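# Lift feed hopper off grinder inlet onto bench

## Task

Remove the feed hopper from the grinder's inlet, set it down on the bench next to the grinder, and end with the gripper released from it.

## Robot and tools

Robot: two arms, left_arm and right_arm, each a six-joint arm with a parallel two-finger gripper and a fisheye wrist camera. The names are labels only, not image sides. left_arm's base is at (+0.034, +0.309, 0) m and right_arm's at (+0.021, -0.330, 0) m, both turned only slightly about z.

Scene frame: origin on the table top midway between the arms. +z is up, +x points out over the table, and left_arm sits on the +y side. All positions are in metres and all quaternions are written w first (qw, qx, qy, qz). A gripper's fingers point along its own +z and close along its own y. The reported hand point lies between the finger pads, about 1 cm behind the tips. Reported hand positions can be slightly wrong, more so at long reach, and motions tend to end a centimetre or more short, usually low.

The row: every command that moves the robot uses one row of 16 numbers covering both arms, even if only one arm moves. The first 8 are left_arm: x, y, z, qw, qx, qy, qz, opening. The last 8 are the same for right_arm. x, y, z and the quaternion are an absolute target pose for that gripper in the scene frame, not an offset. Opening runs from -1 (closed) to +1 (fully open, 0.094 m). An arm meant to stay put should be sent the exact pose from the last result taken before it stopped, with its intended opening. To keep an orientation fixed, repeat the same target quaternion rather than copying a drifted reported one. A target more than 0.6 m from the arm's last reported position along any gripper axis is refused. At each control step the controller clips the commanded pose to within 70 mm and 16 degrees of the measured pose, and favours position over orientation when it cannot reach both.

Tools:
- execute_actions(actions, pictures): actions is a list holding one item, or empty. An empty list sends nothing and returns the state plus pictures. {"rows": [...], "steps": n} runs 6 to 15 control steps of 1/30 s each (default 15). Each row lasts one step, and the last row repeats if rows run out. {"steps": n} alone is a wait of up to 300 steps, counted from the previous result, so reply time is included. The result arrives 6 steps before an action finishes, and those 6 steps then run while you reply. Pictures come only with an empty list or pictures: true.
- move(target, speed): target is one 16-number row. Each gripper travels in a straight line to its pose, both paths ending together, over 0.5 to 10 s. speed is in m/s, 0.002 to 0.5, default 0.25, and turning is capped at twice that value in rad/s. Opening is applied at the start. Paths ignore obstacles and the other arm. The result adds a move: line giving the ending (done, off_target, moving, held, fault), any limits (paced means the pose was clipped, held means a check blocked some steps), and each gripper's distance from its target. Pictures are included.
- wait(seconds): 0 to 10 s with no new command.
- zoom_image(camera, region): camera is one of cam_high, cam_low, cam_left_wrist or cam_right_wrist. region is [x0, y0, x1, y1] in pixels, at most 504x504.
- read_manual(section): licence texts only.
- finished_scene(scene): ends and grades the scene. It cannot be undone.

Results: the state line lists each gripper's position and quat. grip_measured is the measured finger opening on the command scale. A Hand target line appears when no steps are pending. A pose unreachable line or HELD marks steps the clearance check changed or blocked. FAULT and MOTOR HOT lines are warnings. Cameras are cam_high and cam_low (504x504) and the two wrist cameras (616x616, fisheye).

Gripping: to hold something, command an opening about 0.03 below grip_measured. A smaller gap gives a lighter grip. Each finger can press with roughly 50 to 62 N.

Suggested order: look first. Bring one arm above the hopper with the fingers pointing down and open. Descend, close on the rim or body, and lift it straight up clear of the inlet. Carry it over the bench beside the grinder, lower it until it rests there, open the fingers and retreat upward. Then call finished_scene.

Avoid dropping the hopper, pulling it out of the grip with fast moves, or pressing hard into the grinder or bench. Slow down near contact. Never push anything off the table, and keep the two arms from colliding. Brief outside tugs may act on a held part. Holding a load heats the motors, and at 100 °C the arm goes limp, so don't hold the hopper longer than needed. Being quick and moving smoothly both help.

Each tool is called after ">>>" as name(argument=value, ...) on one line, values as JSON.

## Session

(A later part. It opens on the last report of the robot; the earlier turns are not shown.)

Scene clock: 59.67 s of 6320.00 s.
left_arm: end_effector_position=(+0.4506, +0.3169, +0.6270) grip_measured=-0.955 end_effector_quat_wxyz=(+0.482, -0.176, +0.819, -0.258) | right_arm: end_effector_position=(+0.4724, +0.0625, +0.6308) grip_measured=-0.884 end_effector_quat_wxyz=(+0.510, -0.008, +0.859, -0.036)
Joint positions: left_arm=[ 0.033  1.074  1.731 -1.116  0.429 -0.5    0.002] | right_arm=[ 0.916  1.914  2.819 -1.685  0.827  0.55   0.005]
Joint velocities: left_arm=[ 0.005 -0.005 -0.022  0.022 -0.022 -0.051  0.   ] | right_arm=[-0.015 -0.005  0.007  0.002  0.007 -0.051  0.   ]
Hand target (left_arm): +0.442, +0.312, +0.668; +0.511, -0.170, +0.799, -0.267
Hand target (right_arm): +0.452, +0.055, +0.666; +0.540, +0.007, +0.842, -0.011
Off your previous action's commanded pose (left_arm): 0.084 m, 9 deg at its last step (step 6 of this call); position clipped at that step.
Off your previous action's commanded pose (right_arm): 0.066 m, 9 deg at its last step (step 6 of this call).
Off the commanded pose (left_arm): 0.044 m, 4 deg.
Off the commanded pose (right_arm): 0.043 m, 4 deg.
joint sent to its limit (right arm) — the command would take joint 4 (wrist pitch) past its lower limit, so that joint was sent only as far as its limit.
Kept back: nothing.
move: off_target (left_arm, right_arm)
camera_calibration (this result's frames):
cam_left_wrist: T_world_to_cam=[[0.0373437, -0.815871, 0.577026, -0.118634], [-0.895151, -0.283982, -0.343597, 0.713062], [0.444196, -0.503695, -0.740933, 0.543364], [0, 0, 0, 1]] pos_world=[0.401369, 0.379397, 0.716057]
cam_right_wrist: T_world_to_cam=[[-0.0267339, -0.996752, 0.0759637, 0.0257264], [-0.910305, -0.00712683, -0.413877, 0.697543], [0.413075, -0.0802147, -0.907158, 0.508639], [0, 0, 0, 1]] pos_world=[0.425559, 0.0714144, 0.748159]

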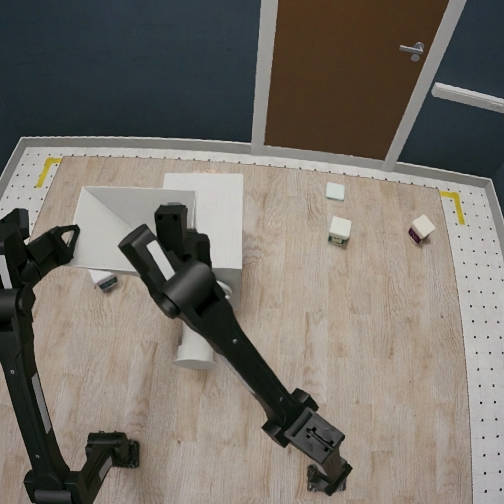

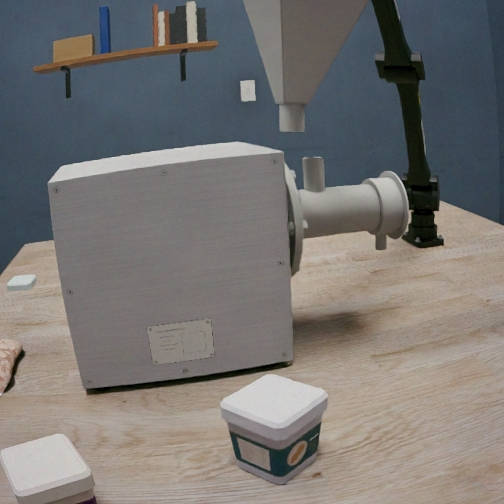

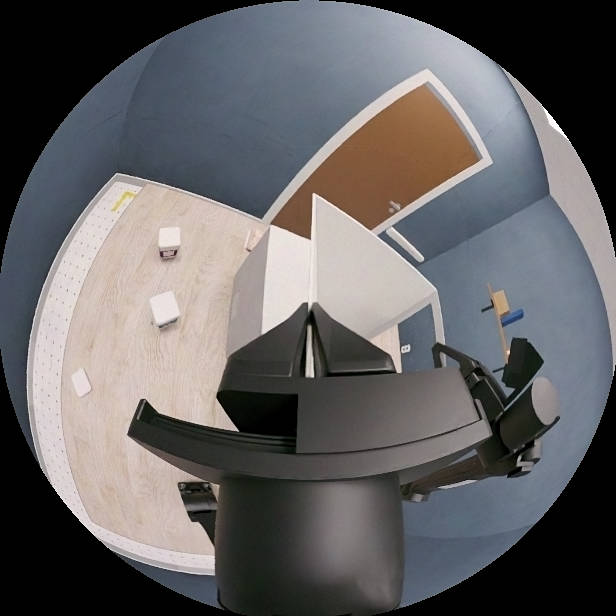

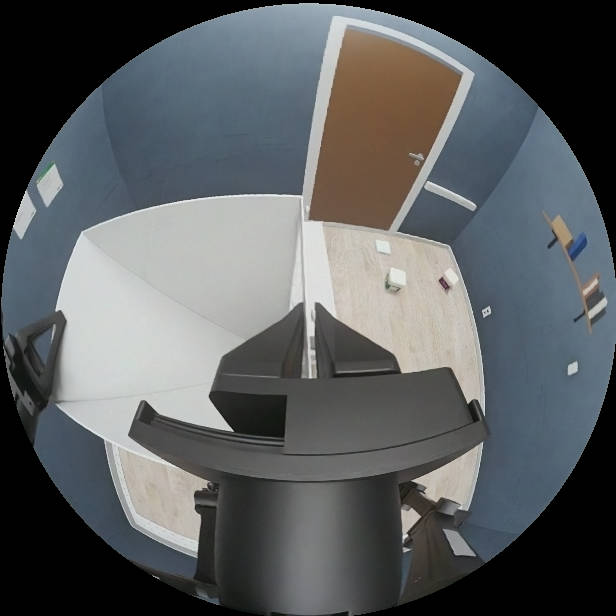

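>>> move(target=[0.33,0.2,0.67,0.51,-0.17,0.8,-0.265,-1,0.34,-0.055,0.67,0.53,0,0.847,-0.04,-1], speed=0.08)

>>> move(target=[0.30,0.04,0.64,0.5,-0.17,0.81,-0.265,-1,0.31,-0.215,0.64,0.53,0,0.847,-0.04,-1], speed=0.08)

Scene clock: 62.80 s of 6320.00 s.
left_arm: end_effector_position=(+0.3332, +0.2001, +0.6501) grip_measured=-0.958 end_effector_quat_wxyz=(+0.494, -0.163, +0.813, -0.260) | right_arm: end_effector_position=(+0.3504, -0.0583, +0.6545) grip_measured=-0.882 end_effector_quat_wxyz=(+0.514, -0.006, +0.856, -0.056)
Joint positions: left_arm=[-0.569  0.871  1.689 -1.206 -0.115 -0.729  0.002] | right_arm=[ 1.004  1.404  2.212 -1.683  0.921  0.647  0.006]
Joint velocities: left_arm=[-0.005 -0.005  0.012 -0.012  0.051  0.095 -0.   ] | right_arm=[-0.005 -0.005  0.007 -0.007 -0.081 -0.007 -0.002]
Hand target (left_arm): +0.329, +0.204, +0.669; +0.511, -0.170, +0.799, -0.267
Hand target (right_arm): +0.340, -0.056, +0.667; +0.529, +0.000, +0.848, -0.038
Off the commanded pose (left_arm): 0.020 m, 3 deg.
Off the commanded pose (right_arm): 0.019 m, 3 deg.
Kept back: nothing.
move: off_target (left_arm, right_arm)
camera_calibration (this result's frames):
cam_left_wrist: T_world_to_cam=[[0.00584061, -0.82173, 0.569848, -0.20658], [-0.88729, -0.267067, -0.376021, 0.597823], [0.461176, -0.503424, -0.730672, 0.541354], [0, 0, 0, 1]] pos_world=[0.28199, 0.262437, 0.738066]
cam_right_wrist: T_world_to_cam=[[-0.0493818, -0.992923, 0.108002, -0.11252], [-0.905904, -0.0010088, -0.423482, 0.600555], [0.420594, -0.118751, -0.899443, 0.560901], [0, 0, 0, 1]] pos_world=[0.302576, -0.0445096, 0.770975]

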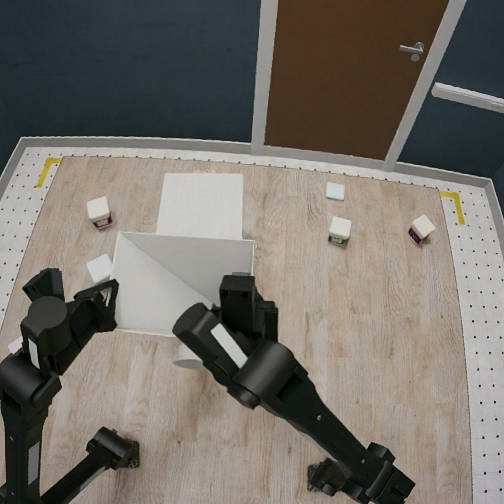

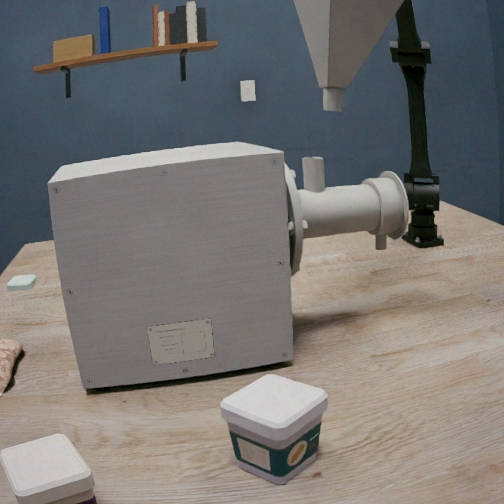

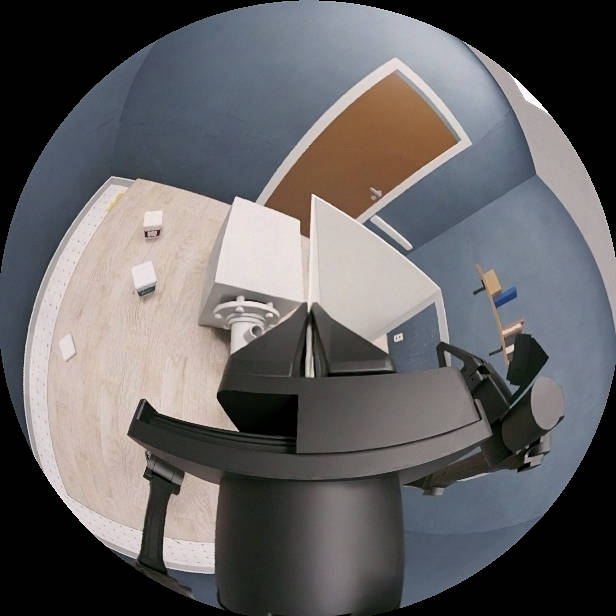

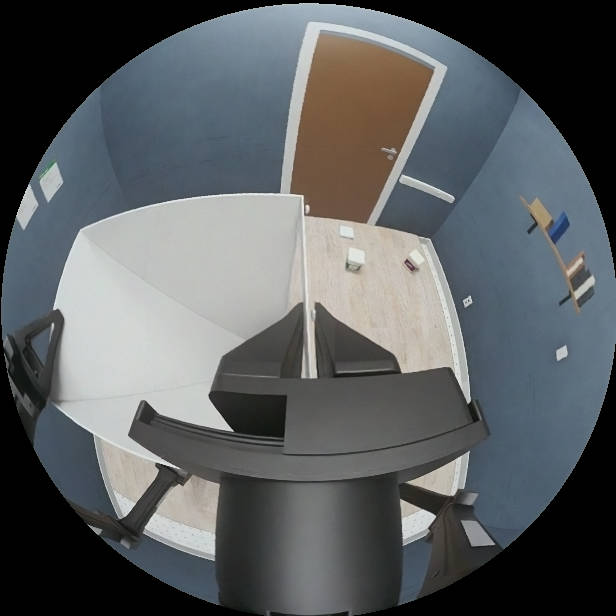

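Scene clock: 65.53 s of 6320.00 s.
left_arm: end_effector_position=(+0.2972, +0.0514, +0.6205) grip_measured=-0.956 end_effector_quat_wxyz=(+0.494, -0.163, +0.816, -0.251) | right_arm: end_effector_position=(+0.3127, -0.2061, +0.6183) grip_measured=-0.883 end_effector_quat_wxyz=(+0.510, -0.010, +0.859, -0.054)
Joint positions: left_arm=[-1.254  1.015  1.686 -1.222 -0.742 -1.062  0.002] | right_arm=[ 0.763  0.975  1.744 -1.465  0.738  0.396  0.006]
Joint velocities: left_arm=[-0.005 -0.005 -0.002 -0.007  0.022  0.066  0.   ] | right_arm=[-0.015 -0.015 -0.017 -0.002  0.022 -0.022 -0.   ]
Hand target (left_arm): +0.301, +0.043, +0.640; +0.500, -0.169, +0.807, -0.266
Hand target (right_arm): +0.306, -0.214, +0.638; +0.531, -0.000, +0.846, -0.043
Off the commanded pose (left_arm): 0.023 m, 2 deg.
Off the commanded pose (right_arm): 0.024 m, 3 deg.
Kept back: nothing.
move: off_target (left_arm, right_arm)
camera_calibration (this result's frames):
cam_left_wrist: T_world_to_cam=[[0.0165671, -0.830231, 0.557173, -0.306606], [-0.887403, -0.268968, -0.374397, 0.514196], [0.460697, -0.488235, -0.741205, 0.467354], [0, 0, 0, 1]] pos_world=[0.246069, 0.111927, 0.709751]
cam_right_wrist: T_world_to_cam=[[-0.0404723, -0.993201, 0.109146, -0.26085], [-0.910814, -0.00824165, -0.412734, 0.544321], [0.410828, -0.116116, -0.904289, 0.533279], [0, 0, 0, 1]] pos_world=[0.266132, -0.192669, 0.735368]

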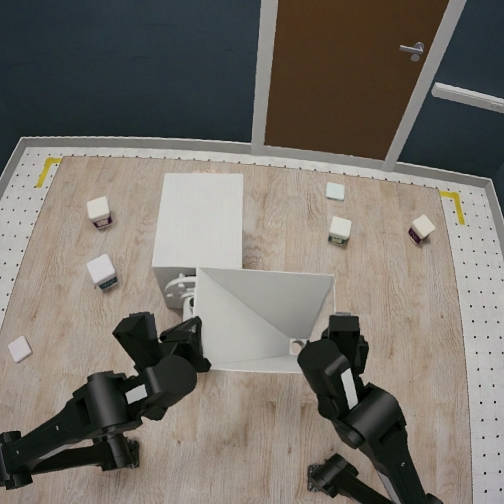

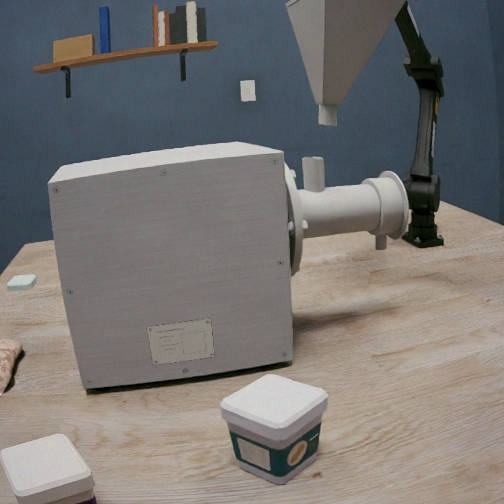

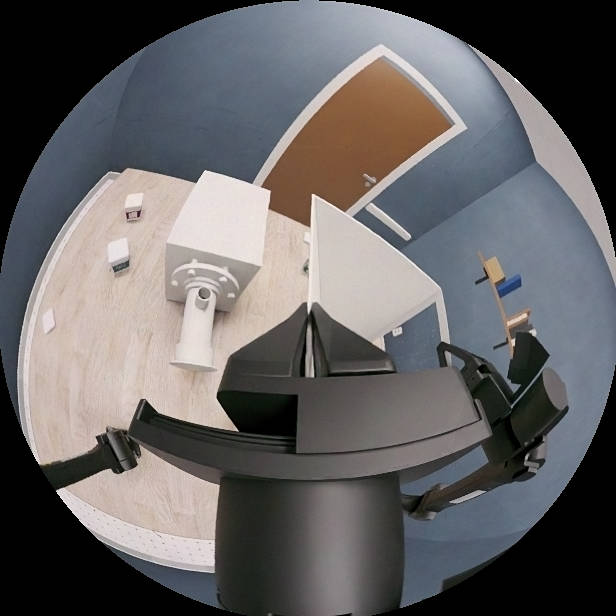

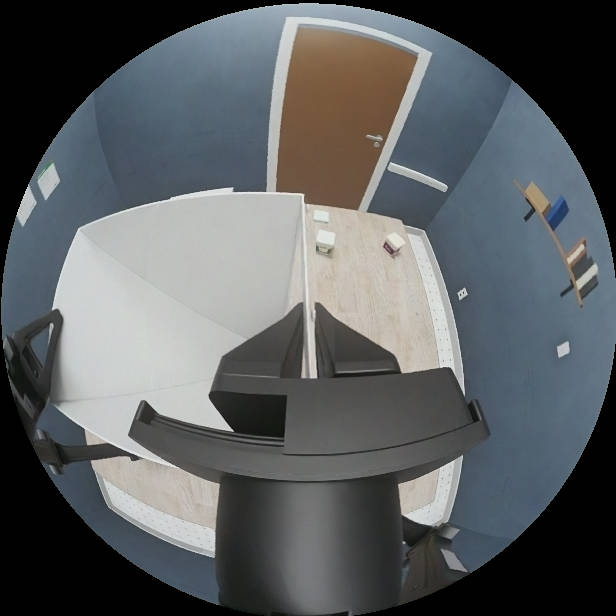

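>>> move(target=[0.31,-0.05,0.55,0.45,-0.17,0.835,-0.265,-1,0.325,-0.305,0.55,0.48,0,0.875,-0.04,-1], speed=0.08)

>>> move(target=[0.38,-0.06,0.36,0.179,-0.242,0.932,-0.202,-1,0.395,-0.315,0.36,0.195,-0.012,0.979,-0.038,-1], speed=0.08)

Scene clock: 68.27 s of 6320.00 s.
left_arm: end_effector_position=(+0.3126, -0.0422, +0.5390) grip_measured=-0.958 end_effector_quat_wxyz=(+0.441, -0.174, +0.845, -0.246) | right_arm: end_effector_position=(+0.3253, -0.2942, +0.5251) grip_measured=-0.883 end_effector_quat_wxyz=(+0.447, -0.007, +0.894, -0.044)
Joint positions: left_arm=[-1.311  1.164  1.613 -1.152 -0.711 -1.217  0.002] | right_arm=[ 0.271  0.8    1.428 -1.303  0.299  0.126  0.006]
Joint velocities: left_arm=[-0.005  0.005 -0.007  0.022 -0.007 -0.037 -0.   ] | right_arm=[-0.005 -0.005 -0.012  0.007 -0.007 -0.007  0.   ]
Hand target (left_arm): +0.310, -0.050, +0.551; +0.450, -0.171, +0.836, -0.265
Hand target (right_arm): +0.322, -0.301, +0.550; +0.483, -0.003, +0.874, -0.049
Off the commanded pose (left_arm): 0.014 m, 3 deg.
Off the commanded pose (right_arm): 0.027 m, 4 deg.
Kept back: nothing.
move: off_target (left_arm, right_arm)
camera_calibration (this result's frames):
cam_left_wrist: T_world_to_cam=[[0.0725608, -0.828469, 0.555315, -0.355501], [-0.930134, -0.257171, -0.262134, 0.425483], [0.35998, -0.497496, -0.789247, 0.411186], [0, 0, 0, 1]] pos_world=[0.273533, 0.0194636, 0.633476]
cam_right_wrist: T_world_to_cam=[[-0.0300828, -0.995341, 0.0916092, -0.332429], [-0.960522, 0.00342693, -0.278184, 0.465558], [0.276574, -0.0963612, -0.956149, 0.510262], [0, 0, 0, 1]] pos_world=[0.296053, -0.283306, 0.647851]

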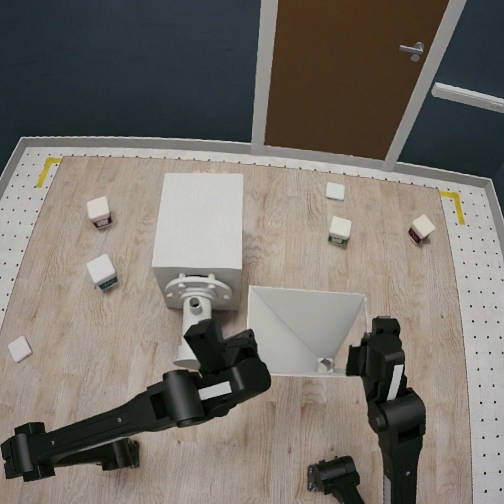

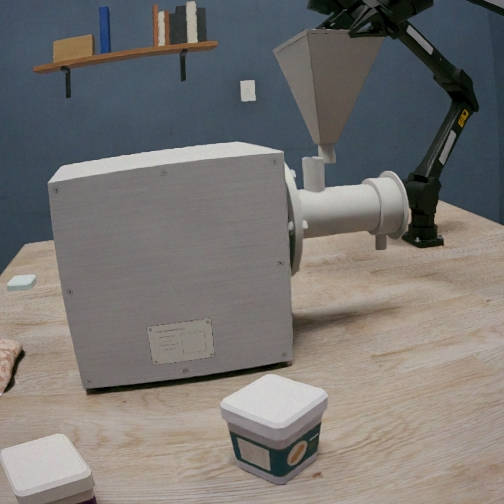

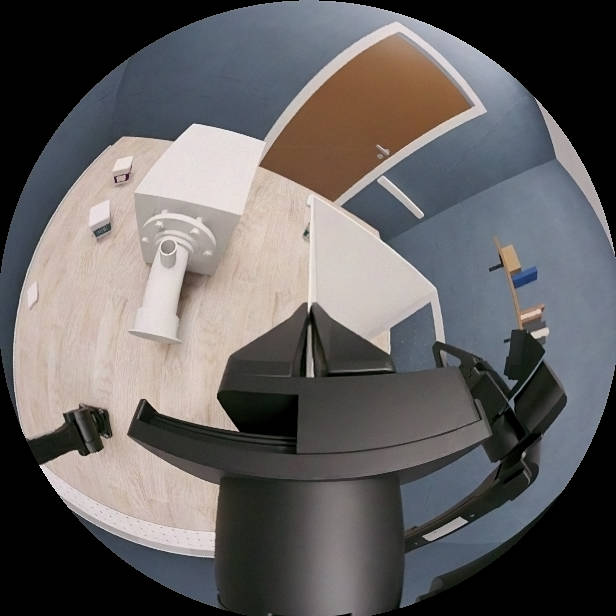

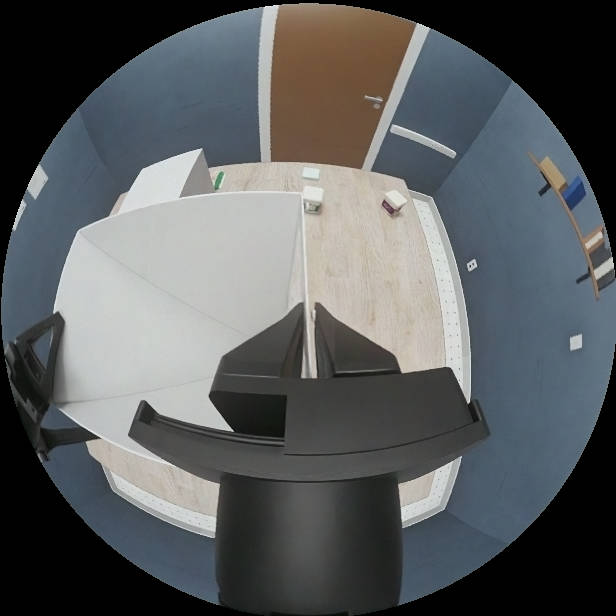

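Scene clock: 72.23 s of 6320.00 s.
left_arm: end_effector_position=(+0.3842, -0.0598, +0.3589) grip_measured=-0.962 end_effector_quat_wxyz=(+0.186, -0.250, +0.929, -0.199) | right_arm: end_effector_position=(+0.3969, -0.3072, +0.3436) grip_measured=-0.887 end_effector_quat_wxyz=(+0.173, -0.021, +0.984, -0.039)
Joint positions: left_arm=[-1.023  1.354  1.496 -1.183 -0.16  -1.347  0.002] | right_arm=[ 0.097  1.123  1.316 -1.423  0.108  0.049  0.005]
Joint velocities: left_arm=[-0.005  0.015 -0.007 -0.007 -0.007 -0.037 -0.   ] | right_arm=[ 0.005 -0.005  0.002 -0.012  0.007 -0.007 -0.001]
Hand target (left_arm): +0.380, -0.061, +0.360; +0.181, -0.242, +0.933, -0.197
Hand target (right_arm): +0.400, -0.313, +0.360; +0.195, -0.013, +0.980, -0.046
Off the commanded pose (left_arm): 0.004 m, 1 deg.
Off the commanded pose (right_arm): 0.018 m, 3 deg.
Kept back: nothing.
move: off_target (right_arm)
camera_calibration (this result's frames):
cam_left_wrist: T_world_to_cam=[[0.380005, -0.806448, 0.453032, -0.355447], [-0.918733, -0.272223, 0.286049, 0.238349], [-0.107357, -0.524915, -0.844357, 0.432208], [0, 0, 0, 1]] pos_world=[0.400452, 0.00510726, 0.457787]
cam_right_wrist: T_world_to_cam=[[0.0301564, -0.995339, 0.0916002, -0.350492], [-0.956157, -0.00201863, 0.292849, 0.284212], [-0.291299, -0.0964154, -0.951761, 0.539514], [0, 0, 0, 1]] pos_world=[0.43948, -0.296267, 0.462362]

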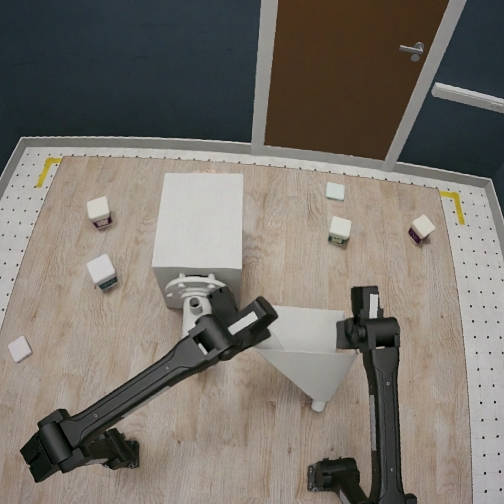

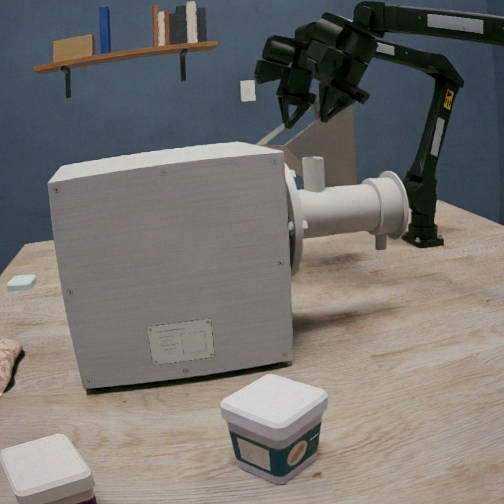

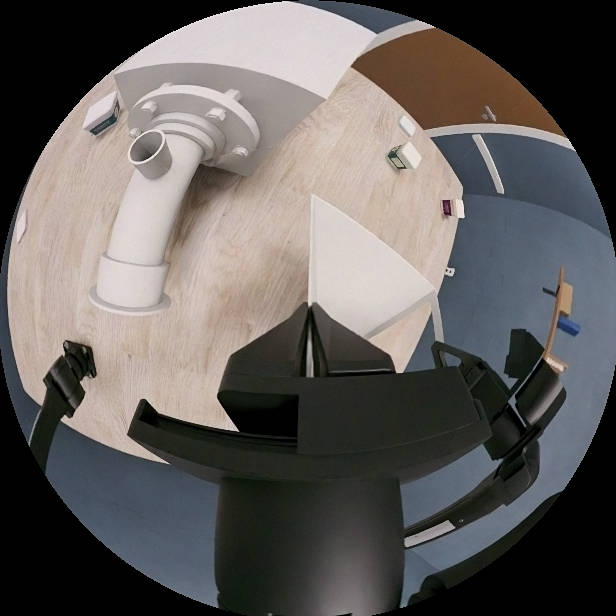

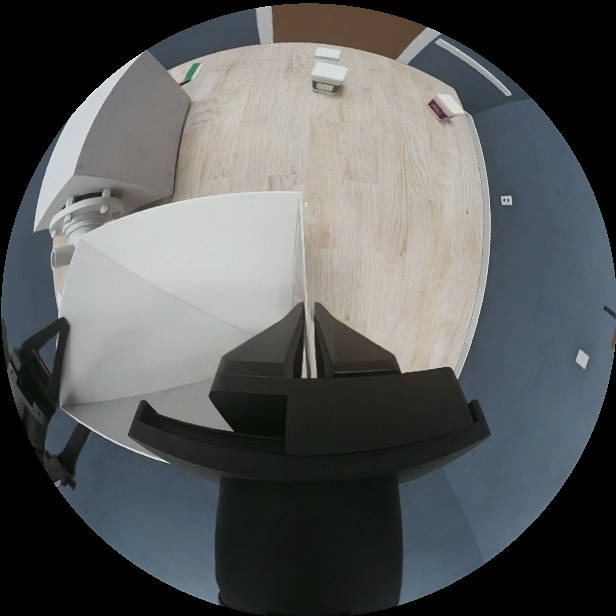

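>>> move(target=[0.42,-0.11,0.20,-0.127,-0.293,0.94,-0.114,-1,0.435,-0.36,0.20,-0.126,-0.024,0.99,-0.032,-1], speed=0.07)

Scene clock: 77.60 s of 6320.00 s.
left_arm: end_effector_position=(+0.4111, -0.1048, +0.1817) grip_measured=-0.962 end_effector_quat_wxyz=(-0.122, -0.298, +0.941, -0.103) | right_arm: end_effector_position=(+0.4152, -0.3507, +0.1621) grip_measured=-0.894 end_effector_quat_wxyz=(-0.166, -0.026, +0.985, -0.028)
Joint positions: left_arm=[-0.894  1.783  1.605 -1.335  0.317 -1.36   0.002] | right_arm=[-0.034  1.621  1.325 -1.607  0.071 -0.061  0.005]
Joint velocities: left_arm=[-0.015 -0.015 -0.002 -0.007  0.022 -0.051 -0.   ] | right_arm=[ 0.005 -0.005 -0.017 -0.022  0.051 -0.022 -0.001]
Hand target (left_arm): +0.419, -0.111, +0.200; -0.125, -0.293, +0.942, -0.109
Hand target (right_arm): +0.436, -0.360, +0.198; -0.126, -0.025, +0.991, -0.040
Off the commanded pose (left_arm): 0.021 m, 1 deg.
Off the commanded pose (right_arm): 0.044 m, 5 deg.
Kept back: nothing.
move: off_target (left_arm, right_arm)
camera_calibration (this result's frames):
cam_left_wrist: T_world_to_cam=[[0.572404, -0.81122, 0.11948, -0.340645], [-0.554909, -0.275958, 0.784808, 0.0608961], [-0.603681, -0.515528, -0.608113, 0.423896], [0, 0, 0, 1]] pos_world=[0.484676, -0.041003, 0.250685]
cam_right_wrist: T_world_to_cam=[[0.0657219, -0.996492, 0.0518114, -0.386455], [-0.558144, 0.00632885, 0.82972, 0.1054], [-0.827137, -0.083449, -0.55577, 0.530767], [0, 0, 0, 1]] pos_world=[0.523244, -0.341474, 0.227554]

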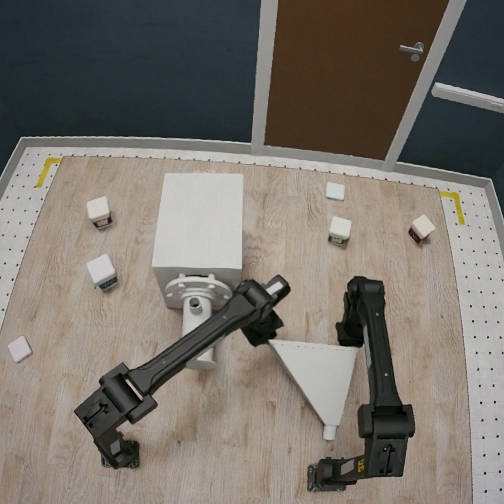

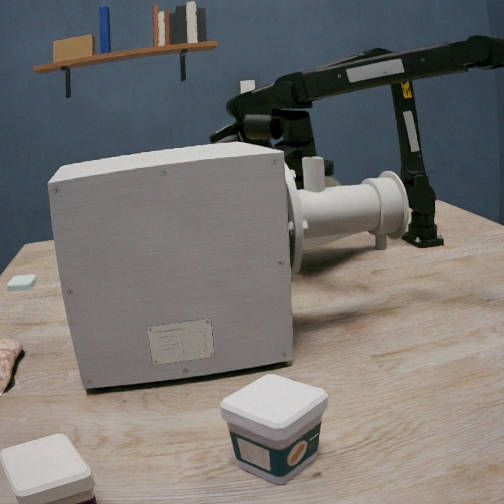

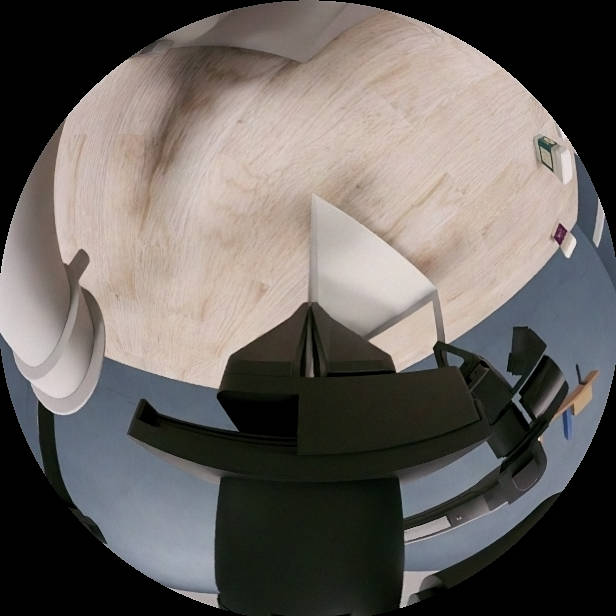

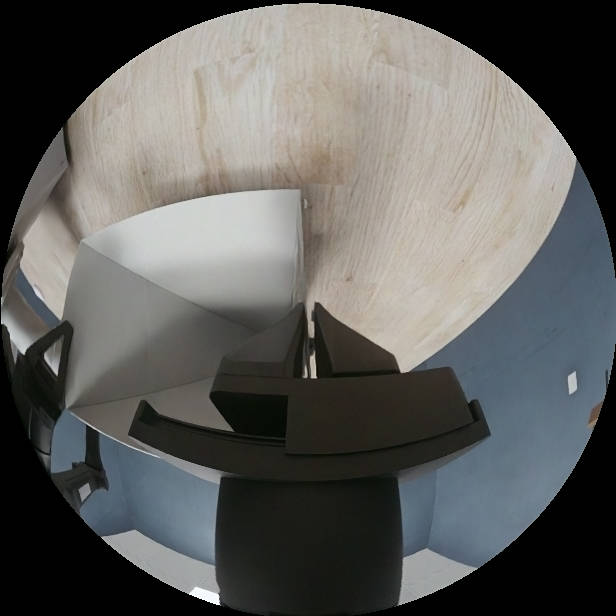

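>>> move(target=[0.42,-0.11,0.14,-0.127,-0.293,0.94,-0.114,-1,0.435,-0.36,0.135,-0.126,-0.024,0.99,-0.032,-1], speed=0.03)

Scene clock: 79.50 s of 6320.00 s.
left_arm: end_effector_position=(+0.4236, -0.1085, +0.1490) grip_measured=-0.962 end_effector_quat_wxyz=(-0.116, -0.300, +0.940, -0.117) | right_arm: end_effector_position=(+0.4291, -0.3534, +0.1275) grip_measured=-0.894 end_effector_quat_wxyz=(-0.142, -0.024, +0.989, -0.024)
Joint positions: left_arm=[-0.884  1.813  1.558 -1.229  0.319 -1.358  0.002] | right_arm=[-0.044  1.654  1.282 -1.481  0.063 -0.068  0.005]
Joint velocities: left_arm=[-0.005 -0.005  0.012  0.002  0.037  0.022 -0.001] | right_arm=[-0.024 -0.015 -0.002 -0.002 -0.022 -0.007  0.   ]
Hand target (left_arm): +0.420, -0.110, +0.140; -0.127, -0.293, +0.941, -0.114
Hand target (right_arm): +0.436, -0.360, +0.136; -0.126, -0.023, +0.991, -0.032
Off the commanded pose (left_arm): 0.010 m, 2 deg.
Off the commanded pose (right_arm): 0.012 m, 2 deg.
Kept back: nothing.
move: off_target (right_arm)
camera_calibration (this result's frames):
cam_left_wrist: T_world_to_cam=[[0.576675, -0.803354, 0.148553, -0.35215], [-0.568662, -0.264155, 0.779003, 0.10047], [-0.586574, -0.533708, -0.609169, 0.400628], [0, 0, 0, 1]] pos_world=[0.495208, -0.0425428, 0.218097]
cam_right_wrist: T_world_to_cam=[[0.0590423, -0.997189, 0.0461422, -0.384878], [-0.597737, 0.00170485, 0.801691, 0.160858], [-0.799516, -0.0749145, -0.595955, 0.519155], [0, 0, 0, 1]] pos_world=[0.533948, -0.345178, 0.198194]

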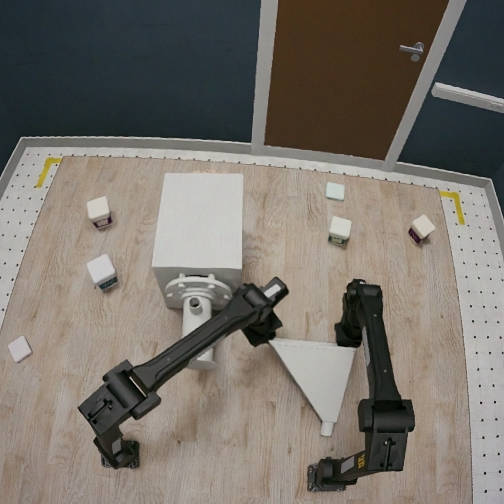

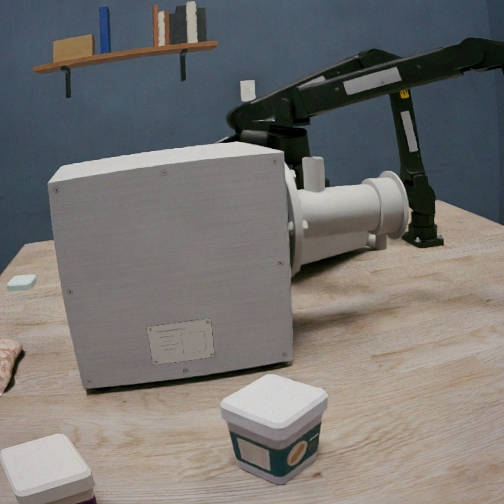

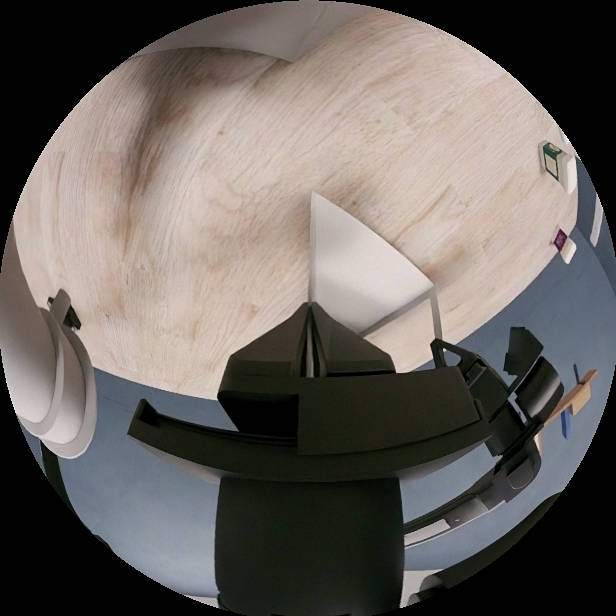

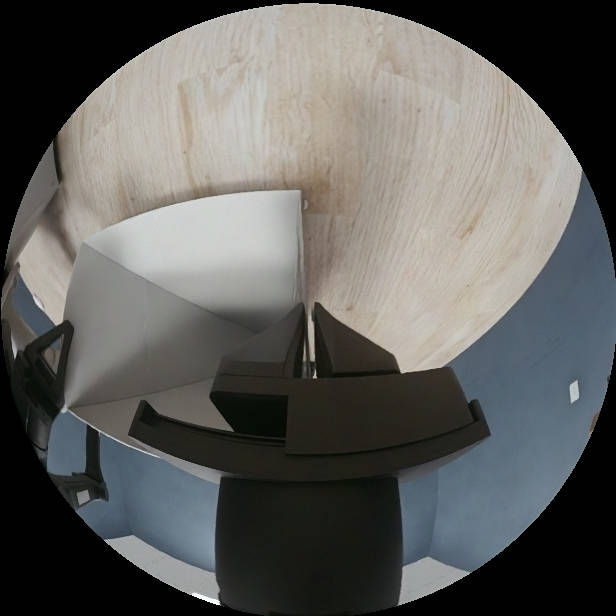

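>>> move(target=[0.42,-0.11,0.105,-0.127,-0.293,0.94,-0.114,-1,0.435,-0.36,0.105,-0.126,-0.024,0.99,-0.032,-1], speed=0.03)

Scene clock: 81.43 s of 6320.00 s.
left_arm: end_effector_position=(+0.4222, -0.1078, +0.1259) grip_measured=-0.962 end_effector_quat_wxyz=(-0.129, -0.311, +0.934, -0.123) | right_arm: end_effector_position=(+0.4270, -0.3534, +0.1101) grip_measured=-0.896 end_effector_quat_wxyz=(-0.139, -0.024, +0.990, -0.025)
Joint positions: left_arm=[-0.876  1.828  1.511 -1.17   0.348 -1.375  0.002] | right_arm=[-0.044  1.663  1.245 -1.429  0.064 -0.068  0.005]
Joint velocities: left_arm=[-0.015 -0.015  0.012  0.017 -0.022 -0.081 -0.   ] | right_arm=[-0.005 -0.015  0.007 -0.002  0.007 -0.007 -0.001]
Hand target (left_arm): +0.420, -0.110, +0.105; -0.127, -0.293, +0.941, -0.114
Hand target (right_arm): +0.435, -0.360, +0.106; -0.126, -0.024, +0.991, -0.032
Off the commanded pose (left_arm): 0.021 m, 2 deg.
Off the commanded pose (right_arm): 0.012 m, 2 deg.
Kept back: nothing.
move: off_target (left_arm, right_arm)
camera_calibration (this result's frames):
cam_left_wrist: T_world_to_cam=[[0.597662, -0.787924, 0.148243, -0.354545], [-0.543101, -0.261857, 0.797792, 0.104944], [-0.589781, -0.557322, -0.584424, 0.381838], [0, 0, 0, 1]] pos_world=[0.494094, -0.0390673, 0.191991]
cam_right_wrist: T_world_to_cam=[[0.0588992, -0.997158, 0.0469794, -0.383976], [-0.601999, 0.0020614, 0.798494, 0.175882], [-0.796321, -0.0753122, -0.600167, 0.506076], [0, 0, 0, 1]] pos_world=[0.531495, -0.345134, 0.181328]

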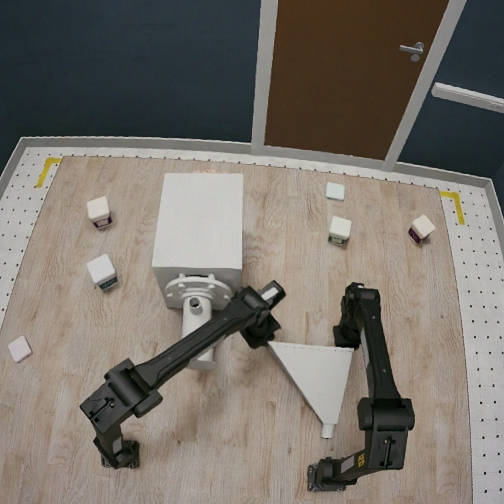

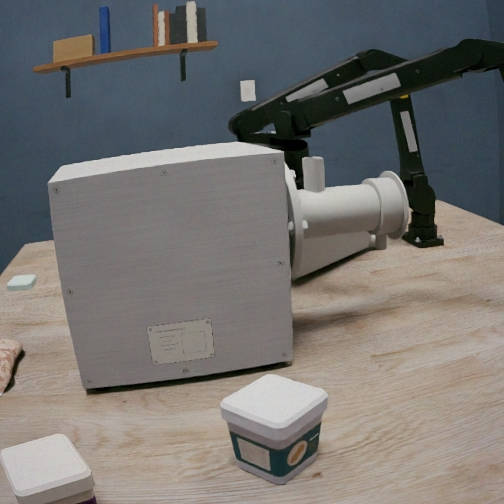

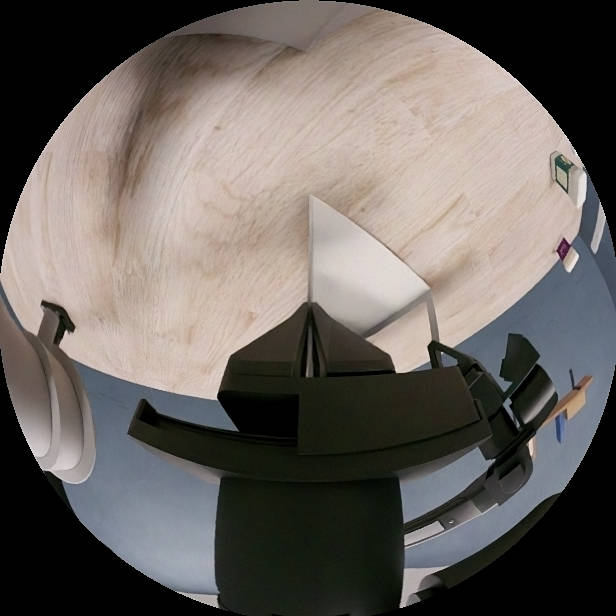

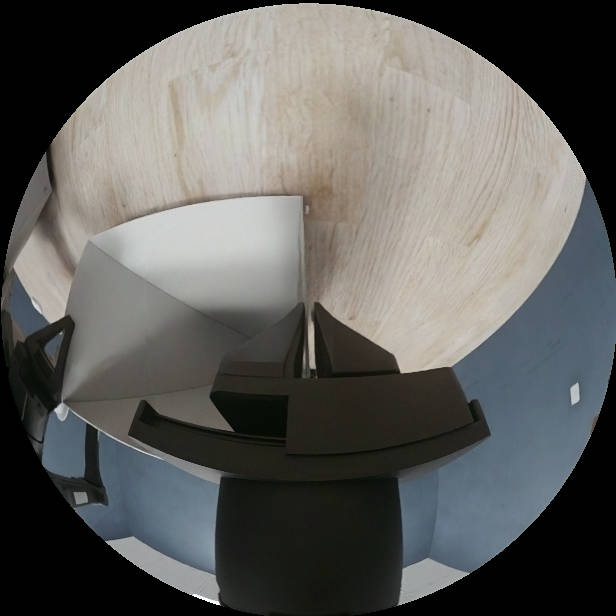

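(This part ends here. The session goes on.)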